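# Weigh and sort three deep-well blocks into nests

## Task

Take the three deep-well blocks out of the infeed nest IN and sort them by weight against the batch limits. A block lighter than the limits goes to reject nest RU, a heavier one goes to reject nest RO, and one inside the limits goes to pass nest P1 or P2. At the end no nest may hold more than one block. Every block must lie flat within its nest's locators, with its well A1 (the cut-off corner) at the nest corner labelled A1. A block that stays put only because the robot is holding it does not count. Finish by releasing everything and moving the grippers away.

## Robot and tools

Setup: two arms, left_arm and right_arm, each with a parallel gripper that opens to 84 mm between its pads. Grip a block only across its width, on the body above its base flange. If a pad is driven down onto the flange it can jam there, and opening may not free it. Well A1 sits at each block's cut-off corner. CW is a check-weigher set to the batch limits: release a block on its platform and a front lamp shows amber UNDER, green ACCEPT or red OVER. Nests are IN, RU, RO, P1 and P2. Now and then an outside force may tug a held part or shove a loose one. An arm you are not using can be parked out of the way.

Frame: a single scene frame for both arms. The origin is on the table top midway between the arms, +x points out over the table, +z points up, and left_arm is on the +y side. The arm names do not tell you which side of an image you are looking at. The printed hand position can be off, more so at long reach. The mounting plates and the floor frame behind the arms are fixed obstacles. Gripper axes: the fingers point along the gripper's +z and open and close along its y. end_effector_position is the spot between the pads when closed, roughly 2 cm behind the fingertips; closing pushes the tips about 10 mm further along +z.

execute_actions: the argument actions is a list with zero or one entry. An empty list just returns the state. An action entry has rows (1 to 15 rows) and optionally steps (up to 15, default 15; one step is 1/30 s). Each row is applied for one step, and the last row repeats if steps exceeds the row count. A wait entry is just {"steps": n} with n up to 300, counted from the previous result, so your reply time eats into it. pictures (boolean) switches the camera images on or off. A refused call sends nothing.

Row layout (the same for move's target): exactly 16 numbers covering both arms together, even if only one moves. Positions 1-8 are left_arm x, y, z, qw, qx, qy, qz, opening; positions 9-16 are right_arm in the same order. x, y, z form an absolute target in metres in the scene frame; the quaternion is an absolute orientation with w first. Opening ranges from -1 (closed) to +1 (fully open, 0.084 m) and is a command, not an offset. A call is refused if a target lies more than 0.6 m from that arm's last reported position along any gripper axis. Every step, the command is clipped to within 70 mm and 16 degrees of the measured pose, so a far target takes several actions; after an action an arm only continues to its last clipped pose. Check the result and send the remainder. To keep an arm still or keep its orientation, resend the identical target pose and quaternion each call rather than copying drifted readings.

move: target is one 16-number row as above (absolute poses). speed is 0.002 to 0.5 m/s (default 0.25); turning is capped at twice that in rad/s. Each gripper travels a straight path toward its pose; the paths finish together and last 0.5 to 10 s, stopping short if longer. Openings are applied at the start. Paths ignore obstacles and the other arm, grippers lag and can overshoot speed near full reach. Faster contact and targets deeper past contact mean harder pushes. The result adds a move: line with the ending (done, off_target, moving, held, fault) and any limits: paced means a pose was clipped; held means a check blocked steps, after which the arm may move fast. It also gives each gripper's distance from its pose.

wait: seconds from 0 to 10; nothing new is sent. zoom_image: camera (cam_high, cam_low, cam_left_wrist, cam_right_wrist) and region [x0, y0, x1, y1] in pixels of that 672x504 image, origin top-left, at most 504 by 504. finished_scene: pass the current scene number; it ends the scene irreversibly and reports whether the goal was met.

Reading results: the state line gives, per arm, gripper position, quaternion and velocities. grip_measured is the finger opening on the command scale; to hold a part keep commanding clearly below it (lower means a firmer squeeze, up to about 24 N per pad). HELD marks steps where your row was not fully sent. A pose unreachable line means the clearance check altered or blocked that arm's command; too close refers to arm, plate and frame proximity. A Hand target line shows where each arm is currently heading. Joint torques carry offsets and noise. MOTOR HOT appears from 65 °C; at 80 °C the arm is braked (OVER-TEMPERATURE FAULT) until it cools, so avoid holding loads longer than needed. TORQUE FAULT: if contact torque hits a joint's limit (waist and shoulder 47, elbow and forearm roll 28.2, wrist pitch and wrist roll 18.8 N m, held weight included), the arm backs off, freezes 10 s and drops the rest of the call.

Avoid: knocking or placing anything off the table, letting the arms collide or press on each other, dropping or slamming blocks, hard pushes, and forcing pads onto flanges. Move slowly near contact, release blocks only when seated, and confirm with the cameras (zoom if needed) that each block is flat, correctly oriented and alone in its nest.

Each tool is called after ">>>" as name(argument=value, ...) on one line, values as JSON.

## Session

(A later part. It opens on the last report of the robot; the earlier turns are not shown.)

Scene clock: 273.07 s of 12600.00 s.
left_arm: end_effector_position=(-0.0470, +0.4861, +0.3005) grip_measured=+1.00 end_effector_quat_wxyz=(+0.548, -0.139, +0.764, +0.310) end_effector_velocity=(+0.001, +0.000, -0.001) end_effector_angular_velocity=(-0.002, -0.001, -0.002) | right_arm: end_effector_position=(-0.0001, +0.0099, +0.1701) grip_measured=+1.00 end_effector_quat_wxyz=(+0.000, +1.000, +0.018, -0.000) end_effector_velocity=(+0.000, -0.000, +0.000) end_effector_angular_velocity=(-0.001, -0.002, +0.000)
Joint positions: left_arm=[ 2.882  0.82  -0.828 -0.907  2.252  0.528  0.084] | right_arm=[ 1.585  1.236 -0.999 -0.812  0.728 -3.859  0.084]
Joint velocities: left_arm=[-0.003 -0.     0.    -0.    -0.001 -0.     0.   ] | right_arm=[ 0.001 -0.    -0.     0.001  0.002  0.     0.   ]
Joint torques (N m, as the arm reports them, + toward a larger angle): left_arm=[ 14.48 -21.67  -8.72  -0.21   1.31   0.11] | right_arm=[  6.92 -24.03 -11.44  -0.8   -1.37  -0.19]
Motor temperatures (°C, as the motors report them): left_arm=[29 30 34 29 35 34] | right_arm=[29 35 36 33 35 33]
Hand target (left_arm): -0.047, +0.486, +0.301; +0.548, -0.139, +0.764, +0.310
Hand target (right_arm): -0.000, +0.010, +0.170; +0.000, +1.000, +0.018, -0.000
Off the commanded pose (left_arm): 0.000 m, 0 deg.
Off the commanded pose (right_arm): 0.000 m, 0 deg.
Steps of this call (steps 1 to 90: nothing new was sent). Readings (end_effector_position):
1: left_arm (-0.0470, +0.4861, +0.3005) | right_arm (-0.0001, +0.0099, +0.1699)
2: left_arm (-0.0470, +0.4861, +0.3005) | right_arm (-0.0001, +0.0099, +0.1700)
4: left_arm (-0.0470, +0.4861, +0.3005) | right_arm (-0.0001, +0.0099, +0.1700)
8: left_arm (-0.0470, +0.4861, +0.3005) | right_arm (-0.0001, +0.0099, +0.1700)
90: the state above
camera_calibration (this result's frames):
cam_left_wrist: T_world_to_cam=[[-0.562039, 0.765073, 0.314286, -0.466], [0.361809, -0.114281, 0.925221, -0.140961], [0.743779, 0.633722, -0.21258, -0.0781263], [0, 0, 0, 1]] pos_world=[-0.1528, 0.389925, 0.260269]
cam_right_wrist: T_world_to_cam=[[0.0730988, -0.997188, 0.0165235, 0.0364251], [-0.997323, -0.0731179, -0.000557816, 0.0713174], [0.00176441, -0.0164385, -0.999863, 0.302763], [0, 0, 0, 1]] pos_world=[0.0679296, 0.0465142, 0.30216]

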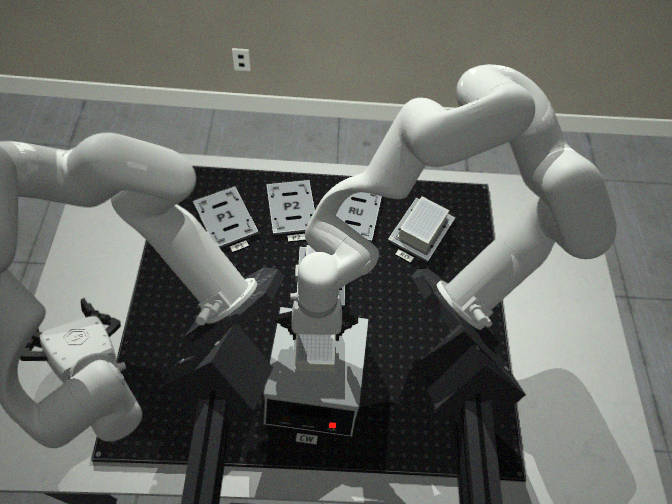

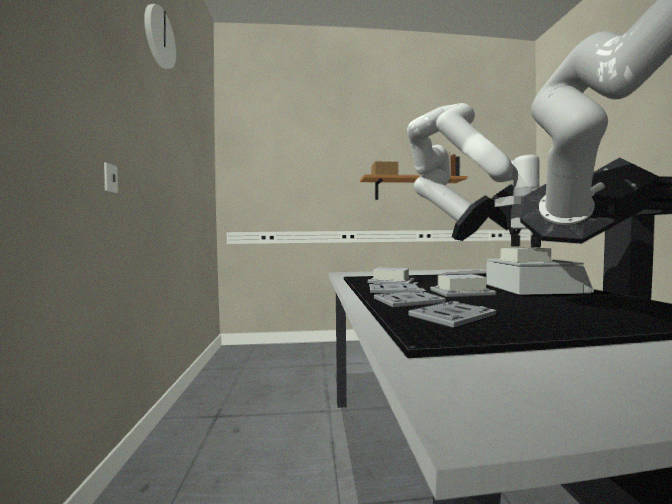

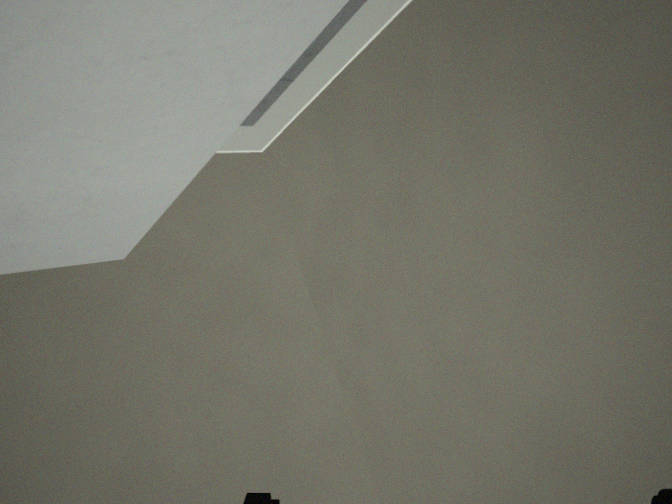

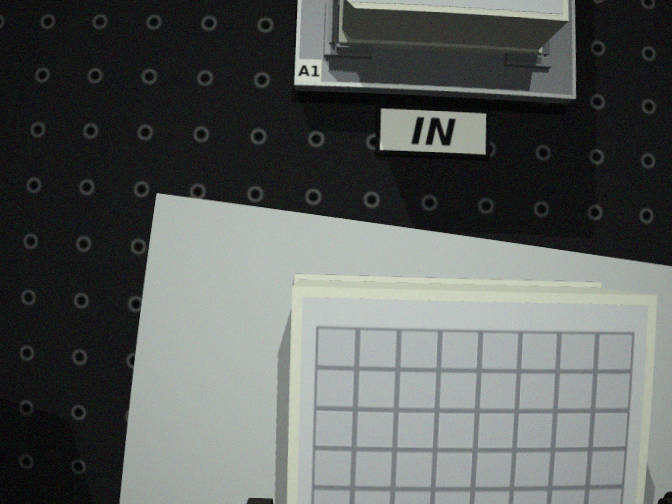

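The lamp may latch, so I'll reweigh with a clean release.

>>> move(target=[-0.0470,0.4861,0.3005,0.548,-0.139,0.764,0.310,1,0.0,0.01,0.1432,0,0.99985,0.0175,0,1], speed=0.01)

>>> move(target=[-0.0470,0.4861,0.3005,0.548,-0.139,0.764,0.310,1,0.0,0.01,0.1432,0,0.99985,0.0175,0,0.3], speed=0.01)

>>> move(target=[-0.0470,0.4861,0.3005,0.548,-0.139,0.764,0.310,1,0.0,0.01,0.16,0,0.99985,0.0175,0,0.3], speed=0.01)

>>> move(target=[-0.0470,0.4861,0.3005,0.548,-0.139,0.764,0.310,1,0.0,0.01,0.1436,0,0.99985,0.0175,0,0.3], speed=0.008)

>>> move(target=[-0.0470,0.4861,0.3005,0.548,-0.139,0.764,0.310,1,0.0,0.01,0.1436,0,0.99985,0.0175,0,1], speed=0.01)

>>> move(target=[-0.0470,0.4861,0.3005,0.548,-0.139,0.764,0.310,1,0.0,0.01,0.17,0,0.99985,0.0175,0,1], speed=0.04)

>>> wait(seconds=2)

Scene clock: 297.67 s of 12600.00 s.
left_arm: end_effector_position=(-0.0470, +0.4861, +0.3005) grip_measured=+1.00 end_effector_quat_wxyz=(+0.548, -0.139, +0.764, +0.310) end_effector_velocity=(-0.000, -0.000, +0.000) end_effector_angular_velocity=(-0.000, +0.001, +0.001) | right_arm: end_effector_position=(+0.0001, +0.0100, +0.1433) grip_measured=+1.00 end_effector_quat_wxyz=(+0.000, +1.000, +0.017, +0.000) end_effector_velocity=(-0.000, +0.001, -0.001) end_effector_angular_velocity=(+0.003, +0.002, -0.002)
Joint positions: left_arm=[ 2.882  0.82  -0.828 -0.907  2.252  0.528  0.084] | right_arm=[ 1.525  1.299 -1.02  -0.918  0.712 -3.795  0.084]
Joint velocities: left_arm=[ 0.001  0.     0.     0.    -0.    -0.    -0.   ] | right_arm=[-0.004  0.005 -0.003 -0.008 -0.003  0.007  0.   ]
Joint torques (N m, as the arm reports them, + toward a larger angle): left_arm=[ 14.58 -21.56  -8.8   -0.29   1.25   0.07] | right_arm=[  7.73 -23.09 -10.56  -0.73  -1.22  -0.18]
Motor temperatures (°C, as the motors report them): left_arm=[29 30 34 29 35 34] | right_arm=[29 36 37 33 35 33]
Hand target (left_arm): -0.047, +0.486, +0.301; +0.548, -0.139, +0.764, +0.310
Hand target (right_arm): +0.000, +0.010, +0.143; -0.000, +1.000, +0.017, +0.000
Off the commanded pose (left_arm): 0.000 m, 0 deg.
Off the commanded pose (right_arm): 0.000 m, 0 deg.
After step 90, 18.70 s passed at rest.
move: done
camera_calibration (this result's frames):
cam_left_wrist: T_world_to_cam=[[-0.562039, 0.765073, 0.314286, -0.466], [0.361809, -0.114281, 0.925221, -0.140961], [0.743778, 0.633722, -0.21258, -0.0781264], [0, 0, 0, 1]] pos_world=[-0.1528, 0.389925, 0.260269]
cam_right_wrist: T_world_to_cam=[[0.0729657, -0.997199, 0.0164339, 0.0369747], [-0.997332, -0.0729907, -0.000922114, 0.0714801], [0.00211905, -0.0163228, -0.999865, 0.276026], [0, 0, 0, 1]] pos_world=[0.0680066, 0.046594, 0.275447]

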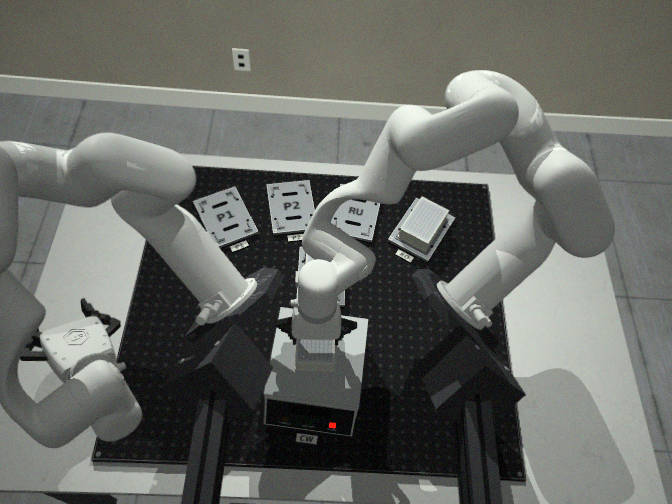

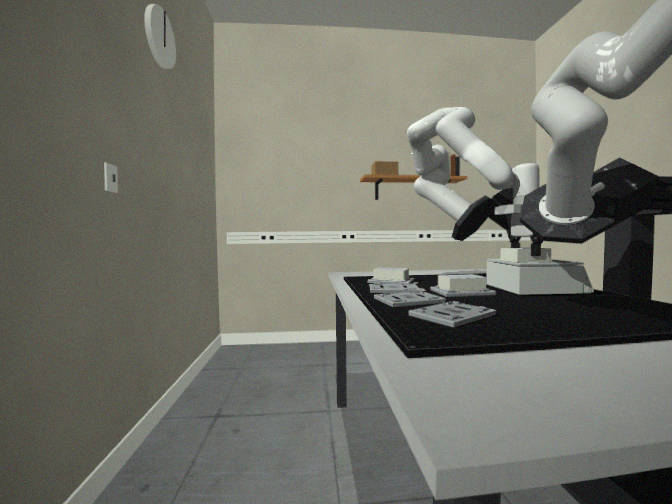

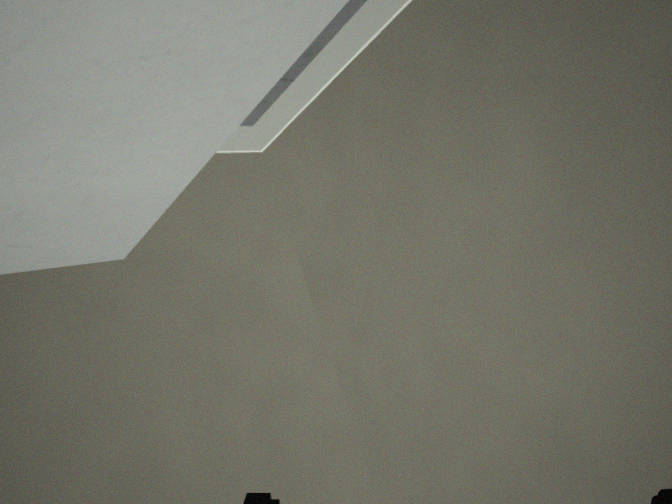

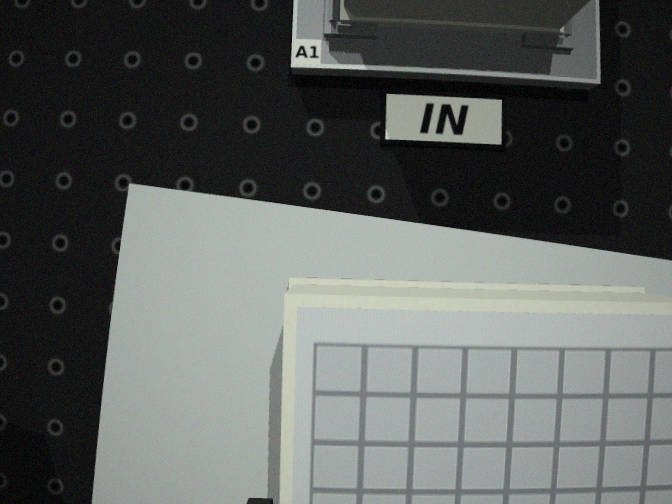

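Scene clock: 298.37 s of 12600.00 s.
left_arm: end_effector_position=(-0.0470, +0.4861, +0.3005) grip_measured=+1.00 end_effector_quat_wxyz=(+0.548, -0.139, +0.764, +0.310) end_effector_velocity=(-0.000, -0.000, -0.001) end_effector_angular_velocity=(-0.001, +0.002, -0.000) | right_arm: end_effector_position=(+0.0001, +0.0102, +0.1434) grip_measured=+0.96 end_effector_quat_wxyz=(-0.000, +1.000, +0.017, -0.000) end_effector_velocity=(+0.000, -0.000, -0.000) end_effector_angular_velocity=(-0.001, +0.001, -0.003)
Joint positions: left_arm=[ 2.882  0.82  -0.828 -0.907  2.252  0.528  0.084] | right_arm=[ 1.525  1.299 -1.021 -0.919  0.712 -3.795  0.083]
Joint velocities: left_arm=[ 0.     0.     0.    -0.    -0.002  0.    -0.   ] | right_arm=[-0.001  0.     0.     0.     0.     0.002  0.   ]
Joint torques (N m, as the arm reports them, + toward a larger angle): left_arm=[ 14.9  -21.94  -8.47  -0.25   1.28   0.03] | right_arm=[  6.77 -22.03  -9.95  -0.88  -0.94  -0.15]
Motor temperatures (°C, as the motors report them): left_arm=[29 30 34 29 35 34] | right_arm=[29 36 37 33 35 33]
Hand target (left_arm): -0.047, +0.486, +0.301; +0.548, -0.139, +0.764, +0.310
Hand target (right_arm): +0.000, +0.010, +0.143; -0.000, +1.000, +0.017, +0.000
Off the commanded pose (left_arm): 0.000 m, 0 deg.
Off the commanded pose (right_arm): 0.000 m, 0 deg.
move: done
camera_calibration (this result's frames):
cam_left_wrist: T_world_to_cam=[[-0.562039, 0.765073, 0.314286, -0.466], [0.361809, -0.114281, 0.925221, -0.140961], [0.743779, 0.633722, -0.21258, -0.0781266], [0, 0, 0, 1]] pos_world=[-0.1528, 0.389925, 0.260269]
cam_right_wrist: T_world_to_cam=[[0.0728363, -0.997215, 0.0160094, 0.0372011], [-0.997342, -0.0728578, -0.000764699, 0.0714754], [0.00192898, -0.0159111, -0.999872, 0.27606], [0, 0, 0, 1]] pos_world=[0.0680433, 0.0466975, 0.275483]

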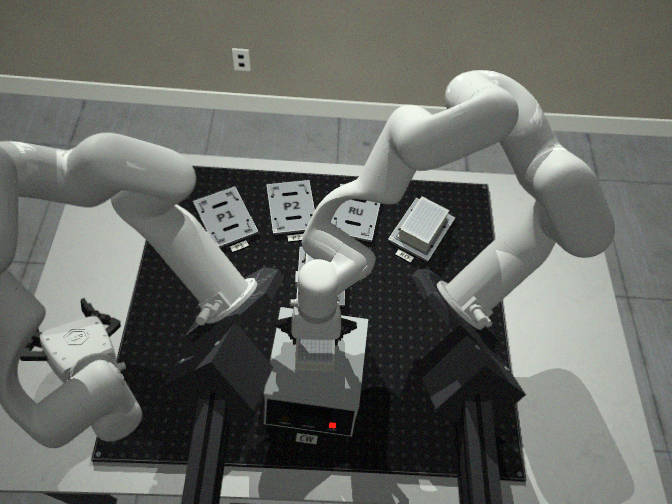

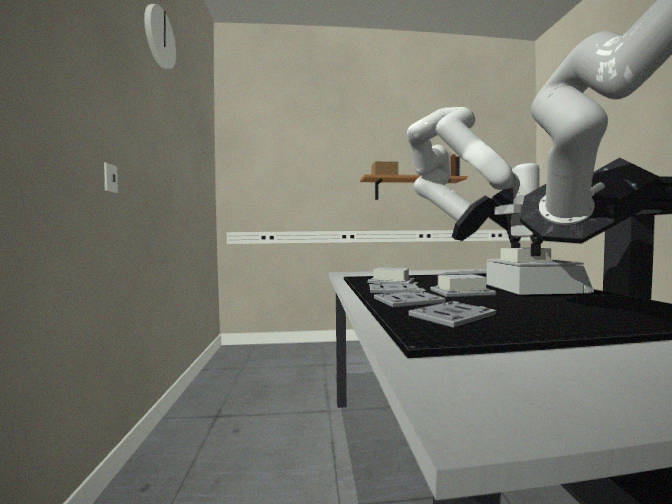

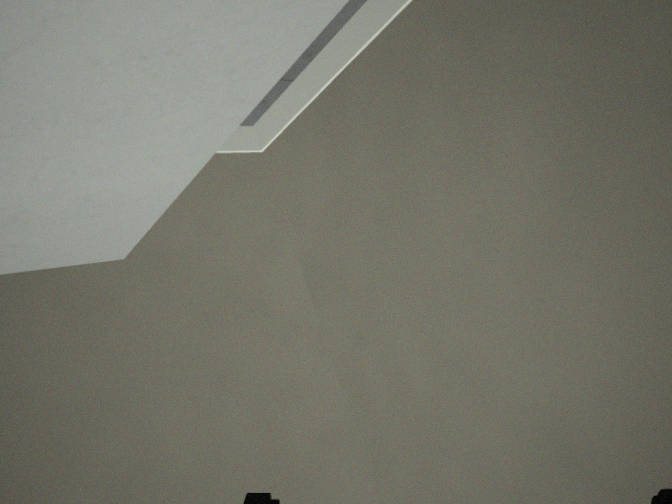

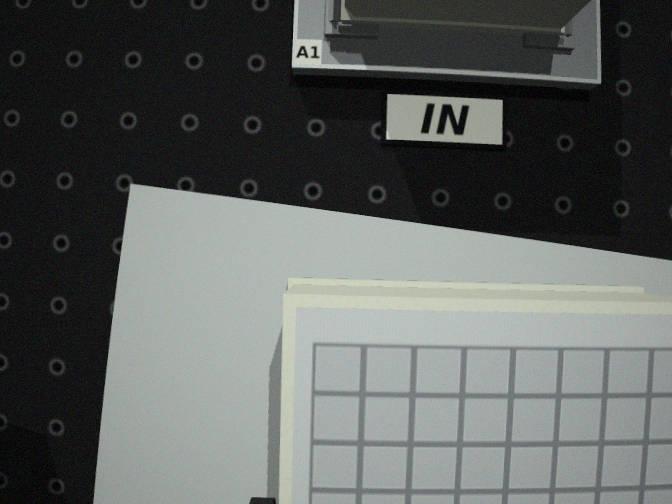

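Scene clock: 300.27 s of 12600.00 s.
left_arm: end_effector_position=(-0.0470, +0.4861, +0.3005) grip_measured=+1.00 end_effector_quat_wxyz=(+0.548, -0.139, +0.764, +0.310) end_effector_velocity=(+0.000, -0.000, -0.001) end_effector_angular_velocity=(-0.002, -0.000, -0.001) | right_arm: end_effector_position=(-0.0000, +0.0100, +0.1599) grip_measured=+0.96 end_effector_quat_wxyz=(-0.000, +1.000, +0.018, -0.000) end_effector_velocity=(-0.001, -0.000, +0.002) end_effector_angular_velocity=(-0.000, +0.003, -0.000)
Joint positions: left_arm=[ 2.882  0.82  -0.828 -0.907  2.252  0.528  0.084] | right_arm=[ 1.563  1.259 -1.006 -0.852  0.72  -3.835  0.083]
Joint velocities: left_arm=[-0.002 -0.     0.    -0.    -0.001 -0.     0.   ] | right_arm=[ 0.004 -0.005  0.002  0.011 -0.002 -0.006 -0.   ]
Joint torques (N m, as the arm reports them, + toward a larger angle): left_arm=[ 14.67 -21.53  -8.6   -0.34   1.19   0.03] | right_arm=[  6.73 -24.37 -11.43  -0.65  -1.25  -0.11]
Motor temperatures (°C, as the motors report them): left_arm=[29 30 34 29 35 34] | right_arm=[29 36 37 33 35 33]
Hand target (left_arm): -0.047, +0.486, +0.300; +0.548, -0.139, +0.764, +0.310
Hand target (right_arm): -0.000, +0.010, +0.160; +0.000, +1.000, +0.018, -0.000
Off the commanded pose (left_arm): 0.000 m, 0 deg.
Off the commanded pose (right_arm): 0.000 m, 0 deg.
move: done
camera_calibration (this result's frames):
cam_left_wrist: T_world_to_cam=[[-0.562039, 0.765073, 0.314286, -0.466], [0.361809, -0.114281, 0.925221, -0.140961], [0.743778, 0.633722, -0.21258, -0.0781265], [0, 0, 0, 1]] pos_world=[-0.1528, 0.389925, 0.260269]
cam_right_wrist: T_world_to_cam=[[0.0730216, -0.997197, 0.0163214, 0.0367049], [-0.997329, -0.0730414, -0.000624639, 0.0713592], [0.00181503, -0.0162322, -0.999867, 0.292572], [0, 0, 0, 1]] pos_world=[0.0679573, 0.0465633, 0.291979]

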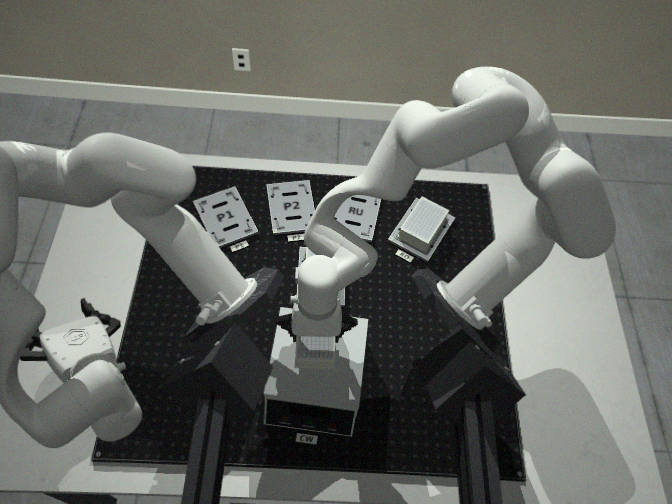

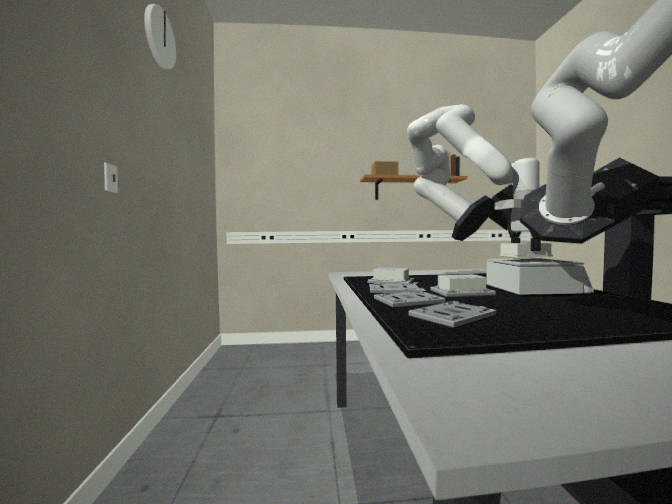

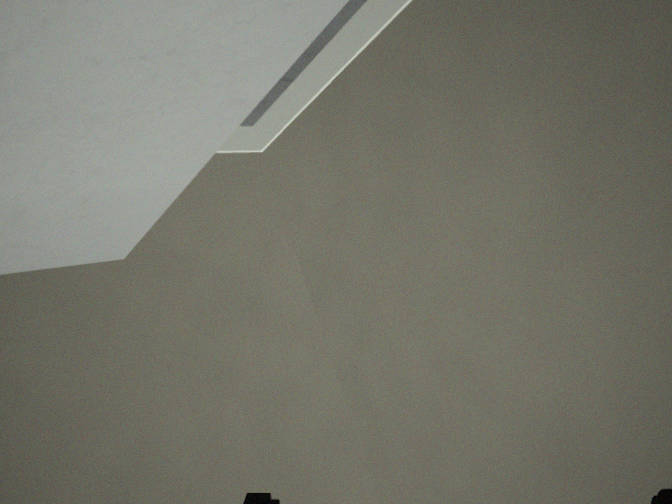

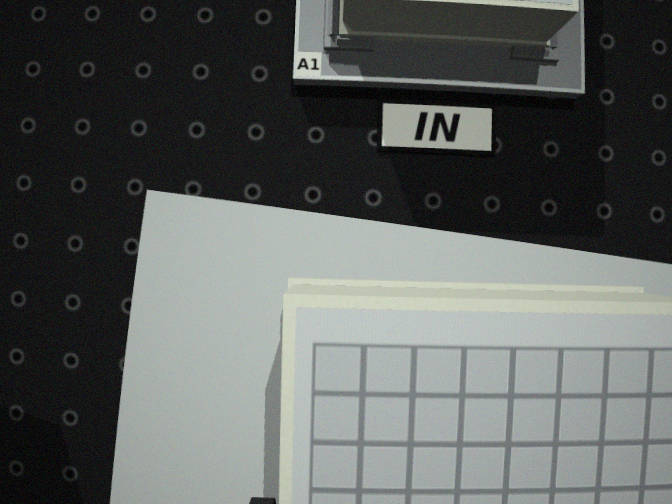

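Scene clock: 302.53 s of 12600.00 s.
left_arm: end_effector_position=(-0.0470, +0.4861, +0.3005) grip_measured=+1.00 end_effector_quat_wxyz=(+0.548, -0.139, +0.764, +0.310) end_effector_velocity=(+0.000, +0.000, +0.001) end_effector_angular_velocity=(+0.002, -0.002, +0.000) | right_arm: end_effector_position=(+0.0000, +0.0100, +0.1437) grip_measured=+0.96 end_effector_quat_wxyz=(+0.000, +1.000, +0.017, +0.000) end_effector_velocity=(+0.000, +0.000, -0.002) end_effector_angular_velocity=(+0.000, +0.002, -0.002)
Joint positions: left_arm=[ 2.882  0.82  -0.828 -0.907  2.252  0.528  0.084] | right_arm=[ 1.526  1.298 -1.02  -0.917  0.712 -3.796  0.083]
Joint velocities: left_arm=[0.    0.    0.    0.001 0.003 0.    0.   ] | right_arm=[-0.006  0.004 -0.002 -0.007 -0.001  0.005  0.   ]
Joint torques (N m, as the arm reports them, + toward a larger angle): left_arm=[ 14.67 -21.59  -8.53  -0.19   1.24   0.09] | right_arm=[  7.82 -23.88 -10.87  -0.73  -1.59   0.06]
Motor temperatures (°C, as the motors report them): left_arm=[29 30 34 29 35 34] | right_arm=[29 36 37 33 35 33]
Hand target (left_arm): -0.047, +0.486, +0.301; +0.548, -0.139, +0.764, +0.310
Hand target (right_arm): +0.000, +0.010, +0.144; -0.000, +1.000, +0.017, +0.000
Off the commanded pose (left_arm): 0.000 m, 0 deg.
Off the commanded pose (right_arm): 0.000 m, 0 deg.
move: done
camera_calibration (this result's frames):
cam_left_wrist: T_world_to_cam=[[-0.562039, 0.765073, 0.314286, -0.466], [0.361809, -0.114281, 0.925221, -0.140961], [0.743779, 0.633722, -0.21258, -0.0781265], [0, 0, 0, 1]] pos_world=[-0.1528, 0.389925, 0.260269]
cam_right_wrist: T_world_to_cam=[[0.0729902, -0.997197, 0.016451, 0.0369477], [-0.997331, -0.073014, -0.000852307, 0.0714476], [0.00205107, -0.0163449, -0.999864, 0.27641], [0, 0, 0, 1]] pos_world=[0.0679931, 0.0465787, 0.275826]

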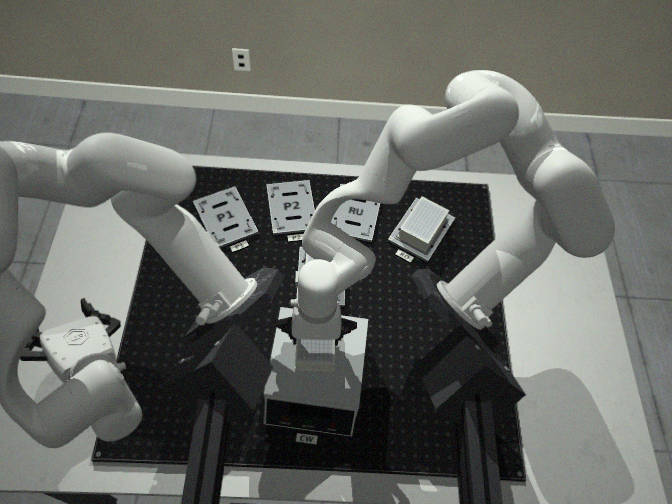

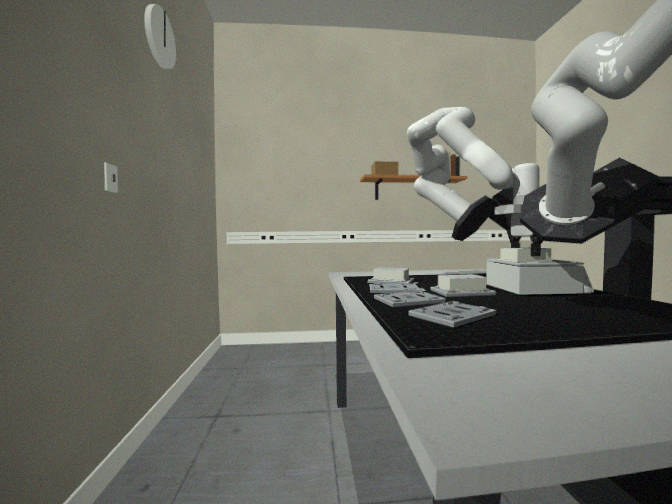

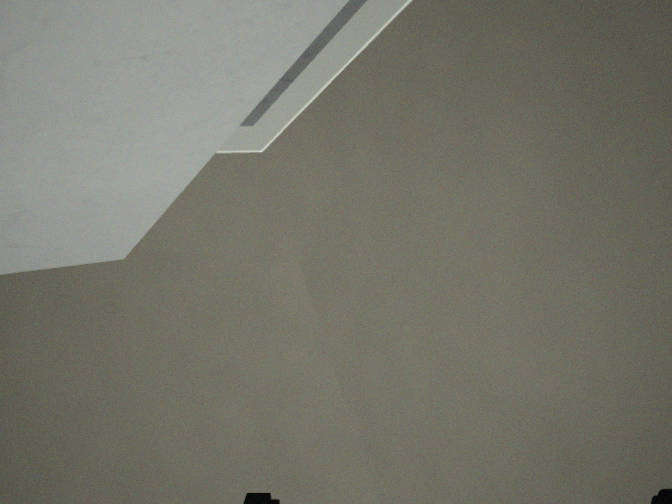

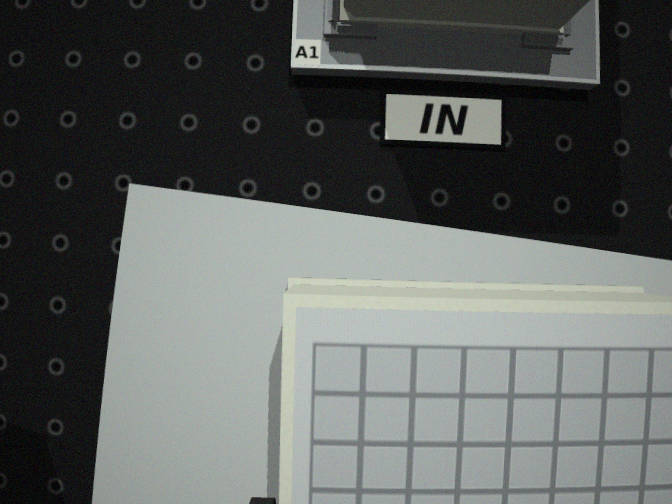

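Scene clock: 303.23 s of 12600.00 s.
left_arm: end_effector_position=(-0.0470, +0.4861, +0.3005) grip_measured=+1.00 end_effector_quat_wxyz=(+0.548, -0.139, +0.764, +0.310) end_effector_velocity=(-0.000, -0.000, -0.000) end_effector_angular_velocity=(-0.000, +0.001, +0.000) | right_arm: end_effector_position=(+0.0000, +0.0100, +0.1436) grip_measured=+1.00 end_effector_quat_wxyz=(-0.000, +1.000, +0.017, -0.000) end_effector_velocity=(-0.000, -0.000, -0.000) end_effector_angular_velocity=(+0.001, +0.001, -0.000)
Joint positions: left_arm=[ 2.882  0.82  -0.828 -0.907  2.252  0.528  0.084] | right_arm=[ 1.526  1.298 -1.02  -0.917  0.712 -3.796  0.084]
Joint velocities: left_arm=[ 0.001 -0.    -0.     0.    -0.001 -0.    -0.   ] | right_arm=[-0.001  0.     0.    -0.001 -0.002  0.001  0.   ]
Joint torques (N m, as the arm reports them, + toward a larger angle): left_arm=[ 14.56 -21.24  -8.67  -0.04   1.26   0.04] | right_arm=[  7.26 -24.33 -10.73  -0.67  -1.39  -0.18]
Motor temperatures (°C, as the motors report them): left_arm=[29 30 34 29 35 34] | right_arm=[29 36 37 33 35 33]
Hand target (left_arm): -0.047, +0.486, +0.300; +0.548, -0.139, +0.764, +0.310
Hand target (right_arm): +0.000, +0.010, +0.144; -0.000, +1.000, +0.017, +0.000
Off the commanded pose (left_arm): 0.000 m, 0 deg.
Off the commanded pose (right_arm): 0.000 m, 0 deg.
move: done
camera_calibration (this result's frames):
cam_left_wrist: T_world_to_cam=[[-0.562039, 0.765073, 0.314286, -0.466], [0.361809, -0.114281, 0.925221, -0.140961], [0.743779, 0.633722, -0.21258, -0.0781265], [0, 0, 0, 1]] pos_world=[-0.1528, 0.389925, 0.260269]
cam_right_wrist: T_world_to_cam=[[0.0729683, -0.997201, 0.0162957, 0.0370146], [-0.997332, -0.07299, -0.000738533, 0.071412], [0.00192589, -0.0161984, -0.999867, 0.276349], [0, 0, 0, 1]] pos_world=[0.0679884, 0.0465997, 0.275762]

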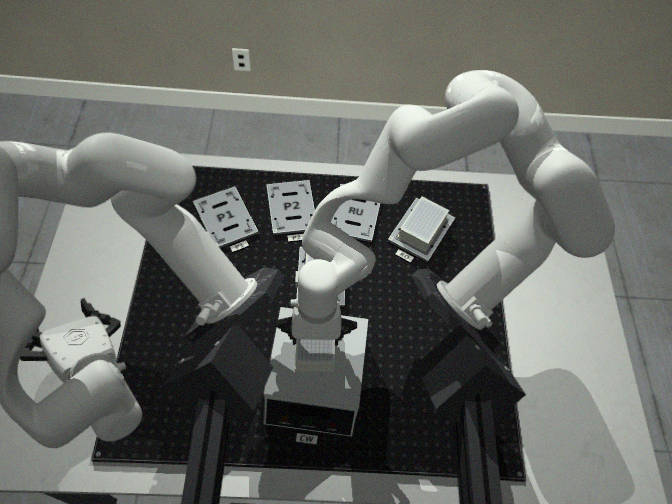

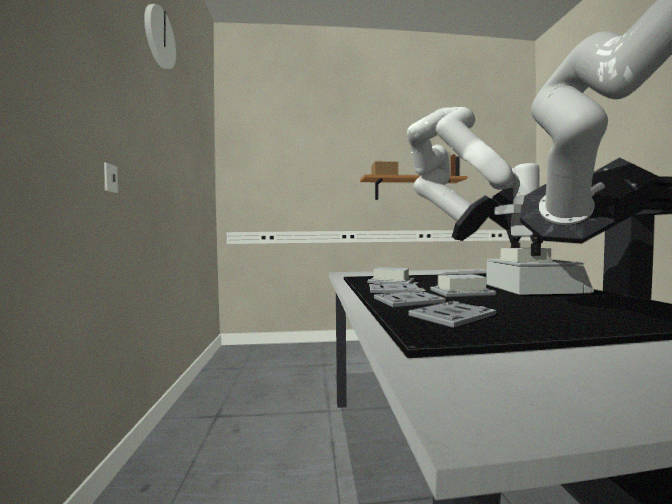

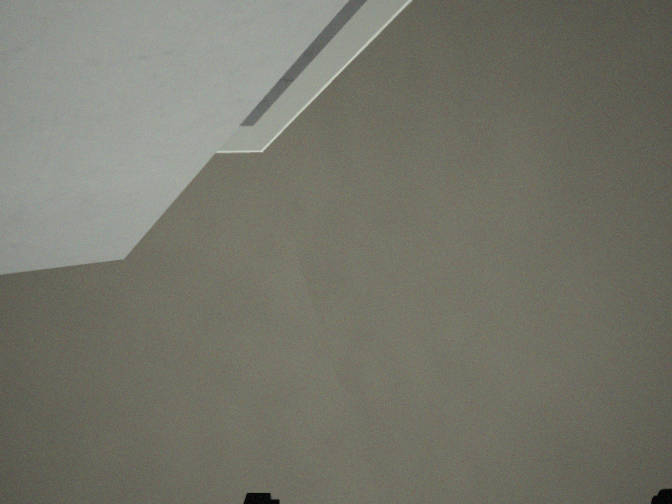

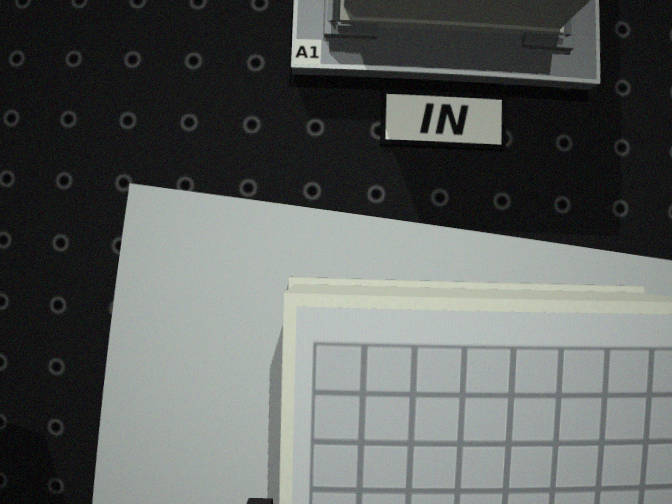

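Scene clock: 304.27 s of 12600.00 s.
left_arm: end_effector_position=(-0.0470, +0.4861, +0.3005) grip_measured=+1.00 end_effector_quat_wxyz=(+0.548, -0.139, +0.764, +0.310) end_effector_velocity=(+0.000, +0.000, +0.000) end_effector_angular_velocity=(-0.000, -0.001, +0.000) | right_arm: end_effector_position=(-0.0001, +0.0098, +0.1698) grip_measured=+1.00 end_effector_quat_wxyz=(+0.000, +1.000, +0.018, -0.000) end_effector_velocity=(-0.000, -0.001, +0.001) end_effector_angular_velocity=(-0.004, +0.001, +0.000)
Joint positions: left_arm=[ 2.882  0.82  -0.828 -0.907  2.252  0.528  0.084] | right_arm=[ 1.585  1.236 -0.999 -0.813  0.727 -3.859  0.084]
Joint velocities: left_arm=[-0.    -0.     0.    -0.     0.001 -0.001  0.   ] | right_arm=[ 0.004 -0.004  0.002  0.011  0.002 -0.007 -0.   ]
Joint torques (N m, as the arm reports them, + toward a larger angle): left_arm=[ 14.75 -21.48  -8.7    0.06   1.14  -0.04] | right_arm=[  6.74 -23.37 -11.41  -1.04  -1.42  -0.13]
Motor temperatures (°C, as the motors report them): left_arm=[29 30 34 29 35 34] | right_arm=[29 36 37 33 35 33]
Hand target (left_arm): -0.047, +0.486, +0.301; +0.548, -0.139, +0.764, +0.310
Hand target (right_arm): -0.000, +0.010, +0.170; +0.000, +1.000, +0.018, -0.000
Off the commanded pose (left_arm): 0.000 m, 0 deg.
Off the commanded pose (right_arm): 0.000 m, 0 deg.
move: done
camera_calibration (this result's frames):
cam_left_wrist: T_world_to_cam=[[-0.562039, 0.765073, 0.314286, -0.466], [0.361809, -0.114281, 0.925221, -0.140961], [0.743778, 0.633722, -0.21258, -0.0781265], [0, 0, 0, 1]] pos_world=[-0.1528, 0.389925, 0.260269]
cam_right_wrist: T_world_to_cam=[[0.0731693, -0.997181, 0.0166427, 0.0363324], [-0.997318, -0.0731886, -0.000554625, 0.0713004], [0.00177112, -0.0165575, -0.999861, 0.302482], [0, 0, 0, 1]] pos_world=[0.0679151, 0.0464567, 0.301875]

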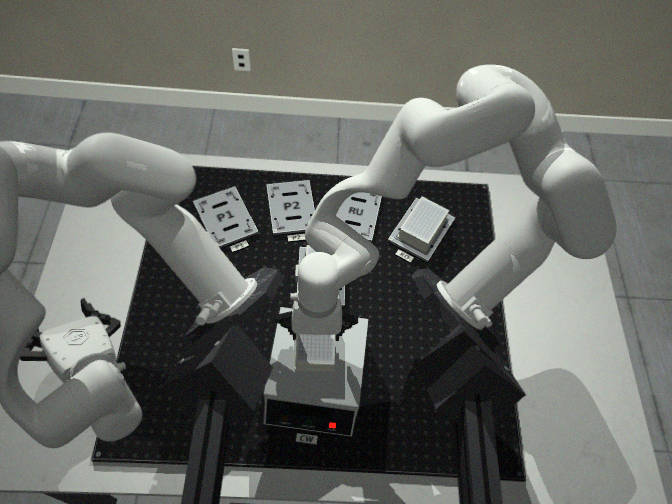

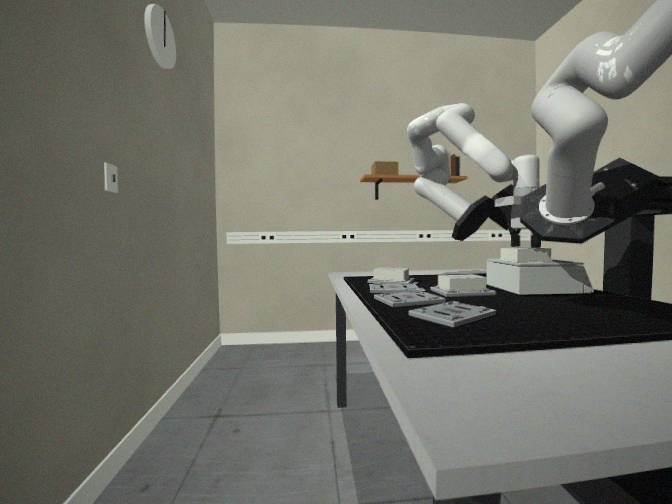

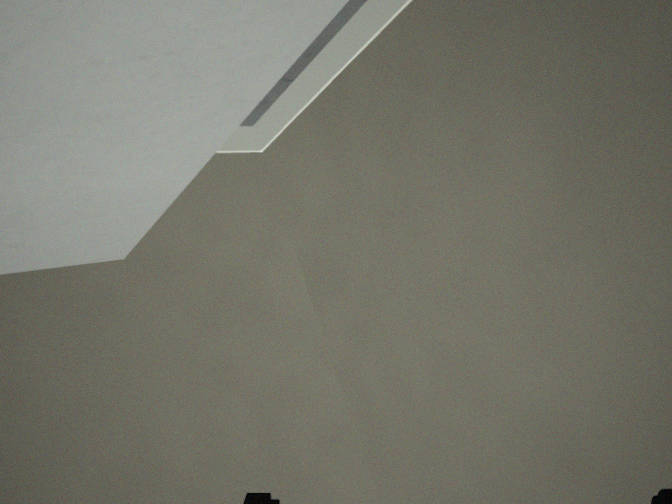

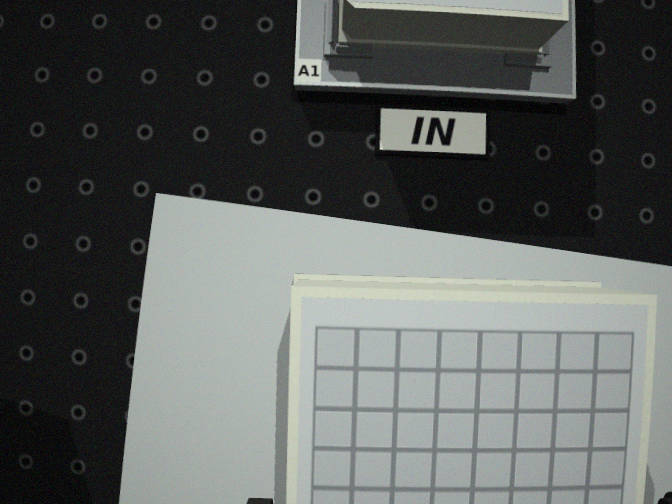

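Scene clock: 306.27 s of 12600.00 s.
left_arm: end_effector_position=(-0.0470, +0.4861, +0.3005) grip_measured=+1.00 end_effector_quat_wxyz=(+0.548, -0.139, +0.764, +0.310) end_effector_velocity=(+0.000, -0.000, -0.000) end_effector_angular_velocity=(-0.001, -0.001, -0.001) | right_arm: end_effector_position=(-0.0001, +0.0099, +0.1701) grip_measured=+1.00 end_effector_quat_wxyz=(+0.000, +1.000, +0.018, -0.000) end_effector_velocity=(-0.000, +0.000, +0.000) end_effector_angular_velocity=(+0.001, +0.001, +0.001)
Joint positions: left_arm=[ 2.882  0.82  -0.828 -0.907  2.252  0.528  0.084] | right_arm=[ 1.585  1.236 -0.999 -0.812  0.728 -3.859  0.084]
Joint velocities: left_arm=[-0.    -0.    -0.     0.001 -0.    -0.     0.   ] | right_arm=[-0.    -0.     0.    -0.001 -0.002 -0.001  0.   ]
Joint torques (N m, as the arm reports them, + toward a larger angle): left_arm=[ 14.87 -21.81  -8.5   -0.27   1.17   0.07] | right_arm=[  6.73 -23.7  -11.2   -0.64  -1.17  -0.28]
Motor temperatures (°C, as the motors report them): left_arm=[29 30 34 29 35 34] | right_arm=[29 36 37 33 35 33]
Hand target (left_arm): -0.047, +0.486, +0.301; +0.548, -0.139, +0.764, +0.310
Hand target (right_arm): -0.000, +0.010, +0.170; +0.000, +1.000, +0.018, -0.000
Off the commanded pose (left_arm): 0.000 m, 0 deg.
Off the commanded pose (right_arm): 0.000 m, 0 deg.
Steps of this call (steps 1 to 60: nothing new was sent). Readings (end_effector_position):
1: left_arm (-0.0470, +0.4861, +0.3005) | right_arm (-0.0001, +0.0098, +0.1698)
2: left_arm (-0.0470, +0.4861, +0.3005) | right_arm (-0.0001, +0.0098, +0.1699)
4: left_arm (-0.0470, +0.4861, +0.3005) | right_arm (-0.0001, +0.0099, +0.1699)
8: left_arm (-0.0470, +0.4861, +0.3005) | right_arm (-0.0001, +0.0099, +0.1700)
60: the state above
camera_calibration (this result's frames):
cam_left_wrist: T_world_to_cam=[[-0.562039, 0.765073, 0.314286, -0.466], [0.361809, -0.114281, 0.925221, -0.140961], [0.743779, 0.633722, -0.21258, -0.0781265], [0, 0, 0, 1]] pos_world=[-0.1528, 0.389925, 0.260269]
cam_right_wrist: T_world_to_cam=[[0.0730969, -0.997188, 0.0165187, 0.0364271], [-0.997323, -0.0731161, -0.000560122, 0.0713189], [0.00176633, -0.0164336, -0.999863, 0.302762], [0, 0, 0, 1]] pos_world=[0.0679305, 0.0465147, 0.302159]

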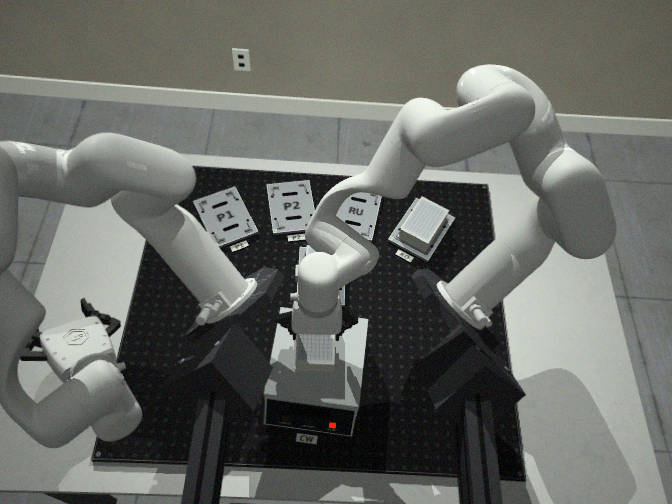

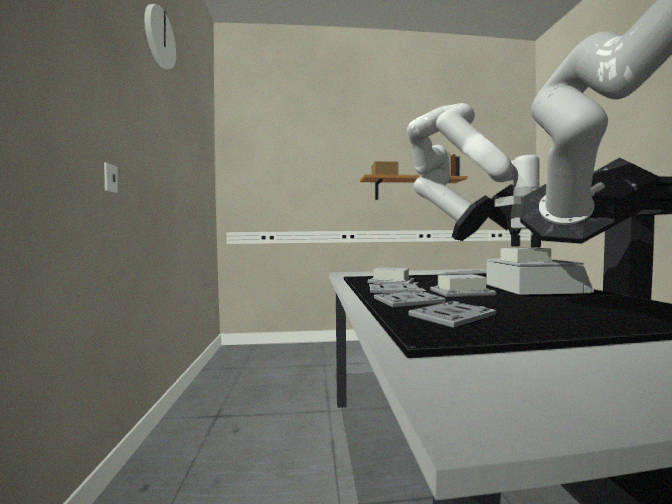

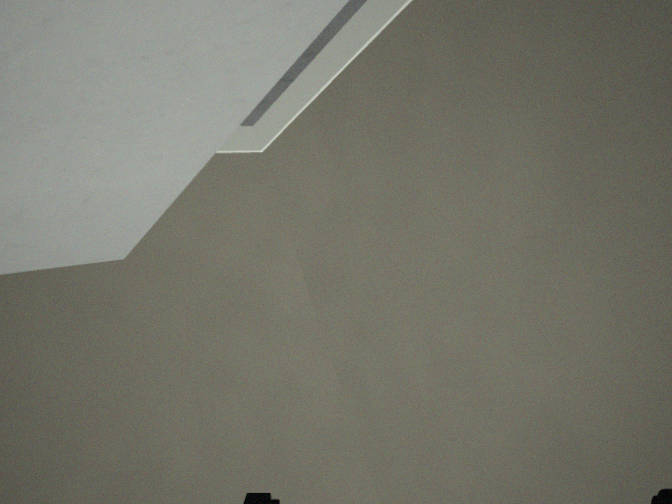

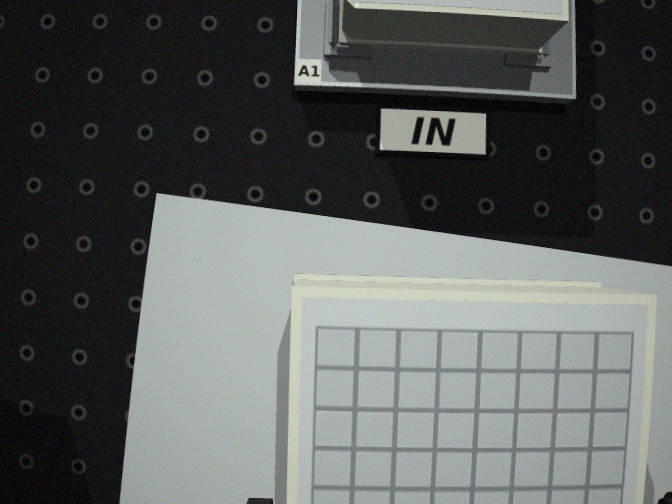

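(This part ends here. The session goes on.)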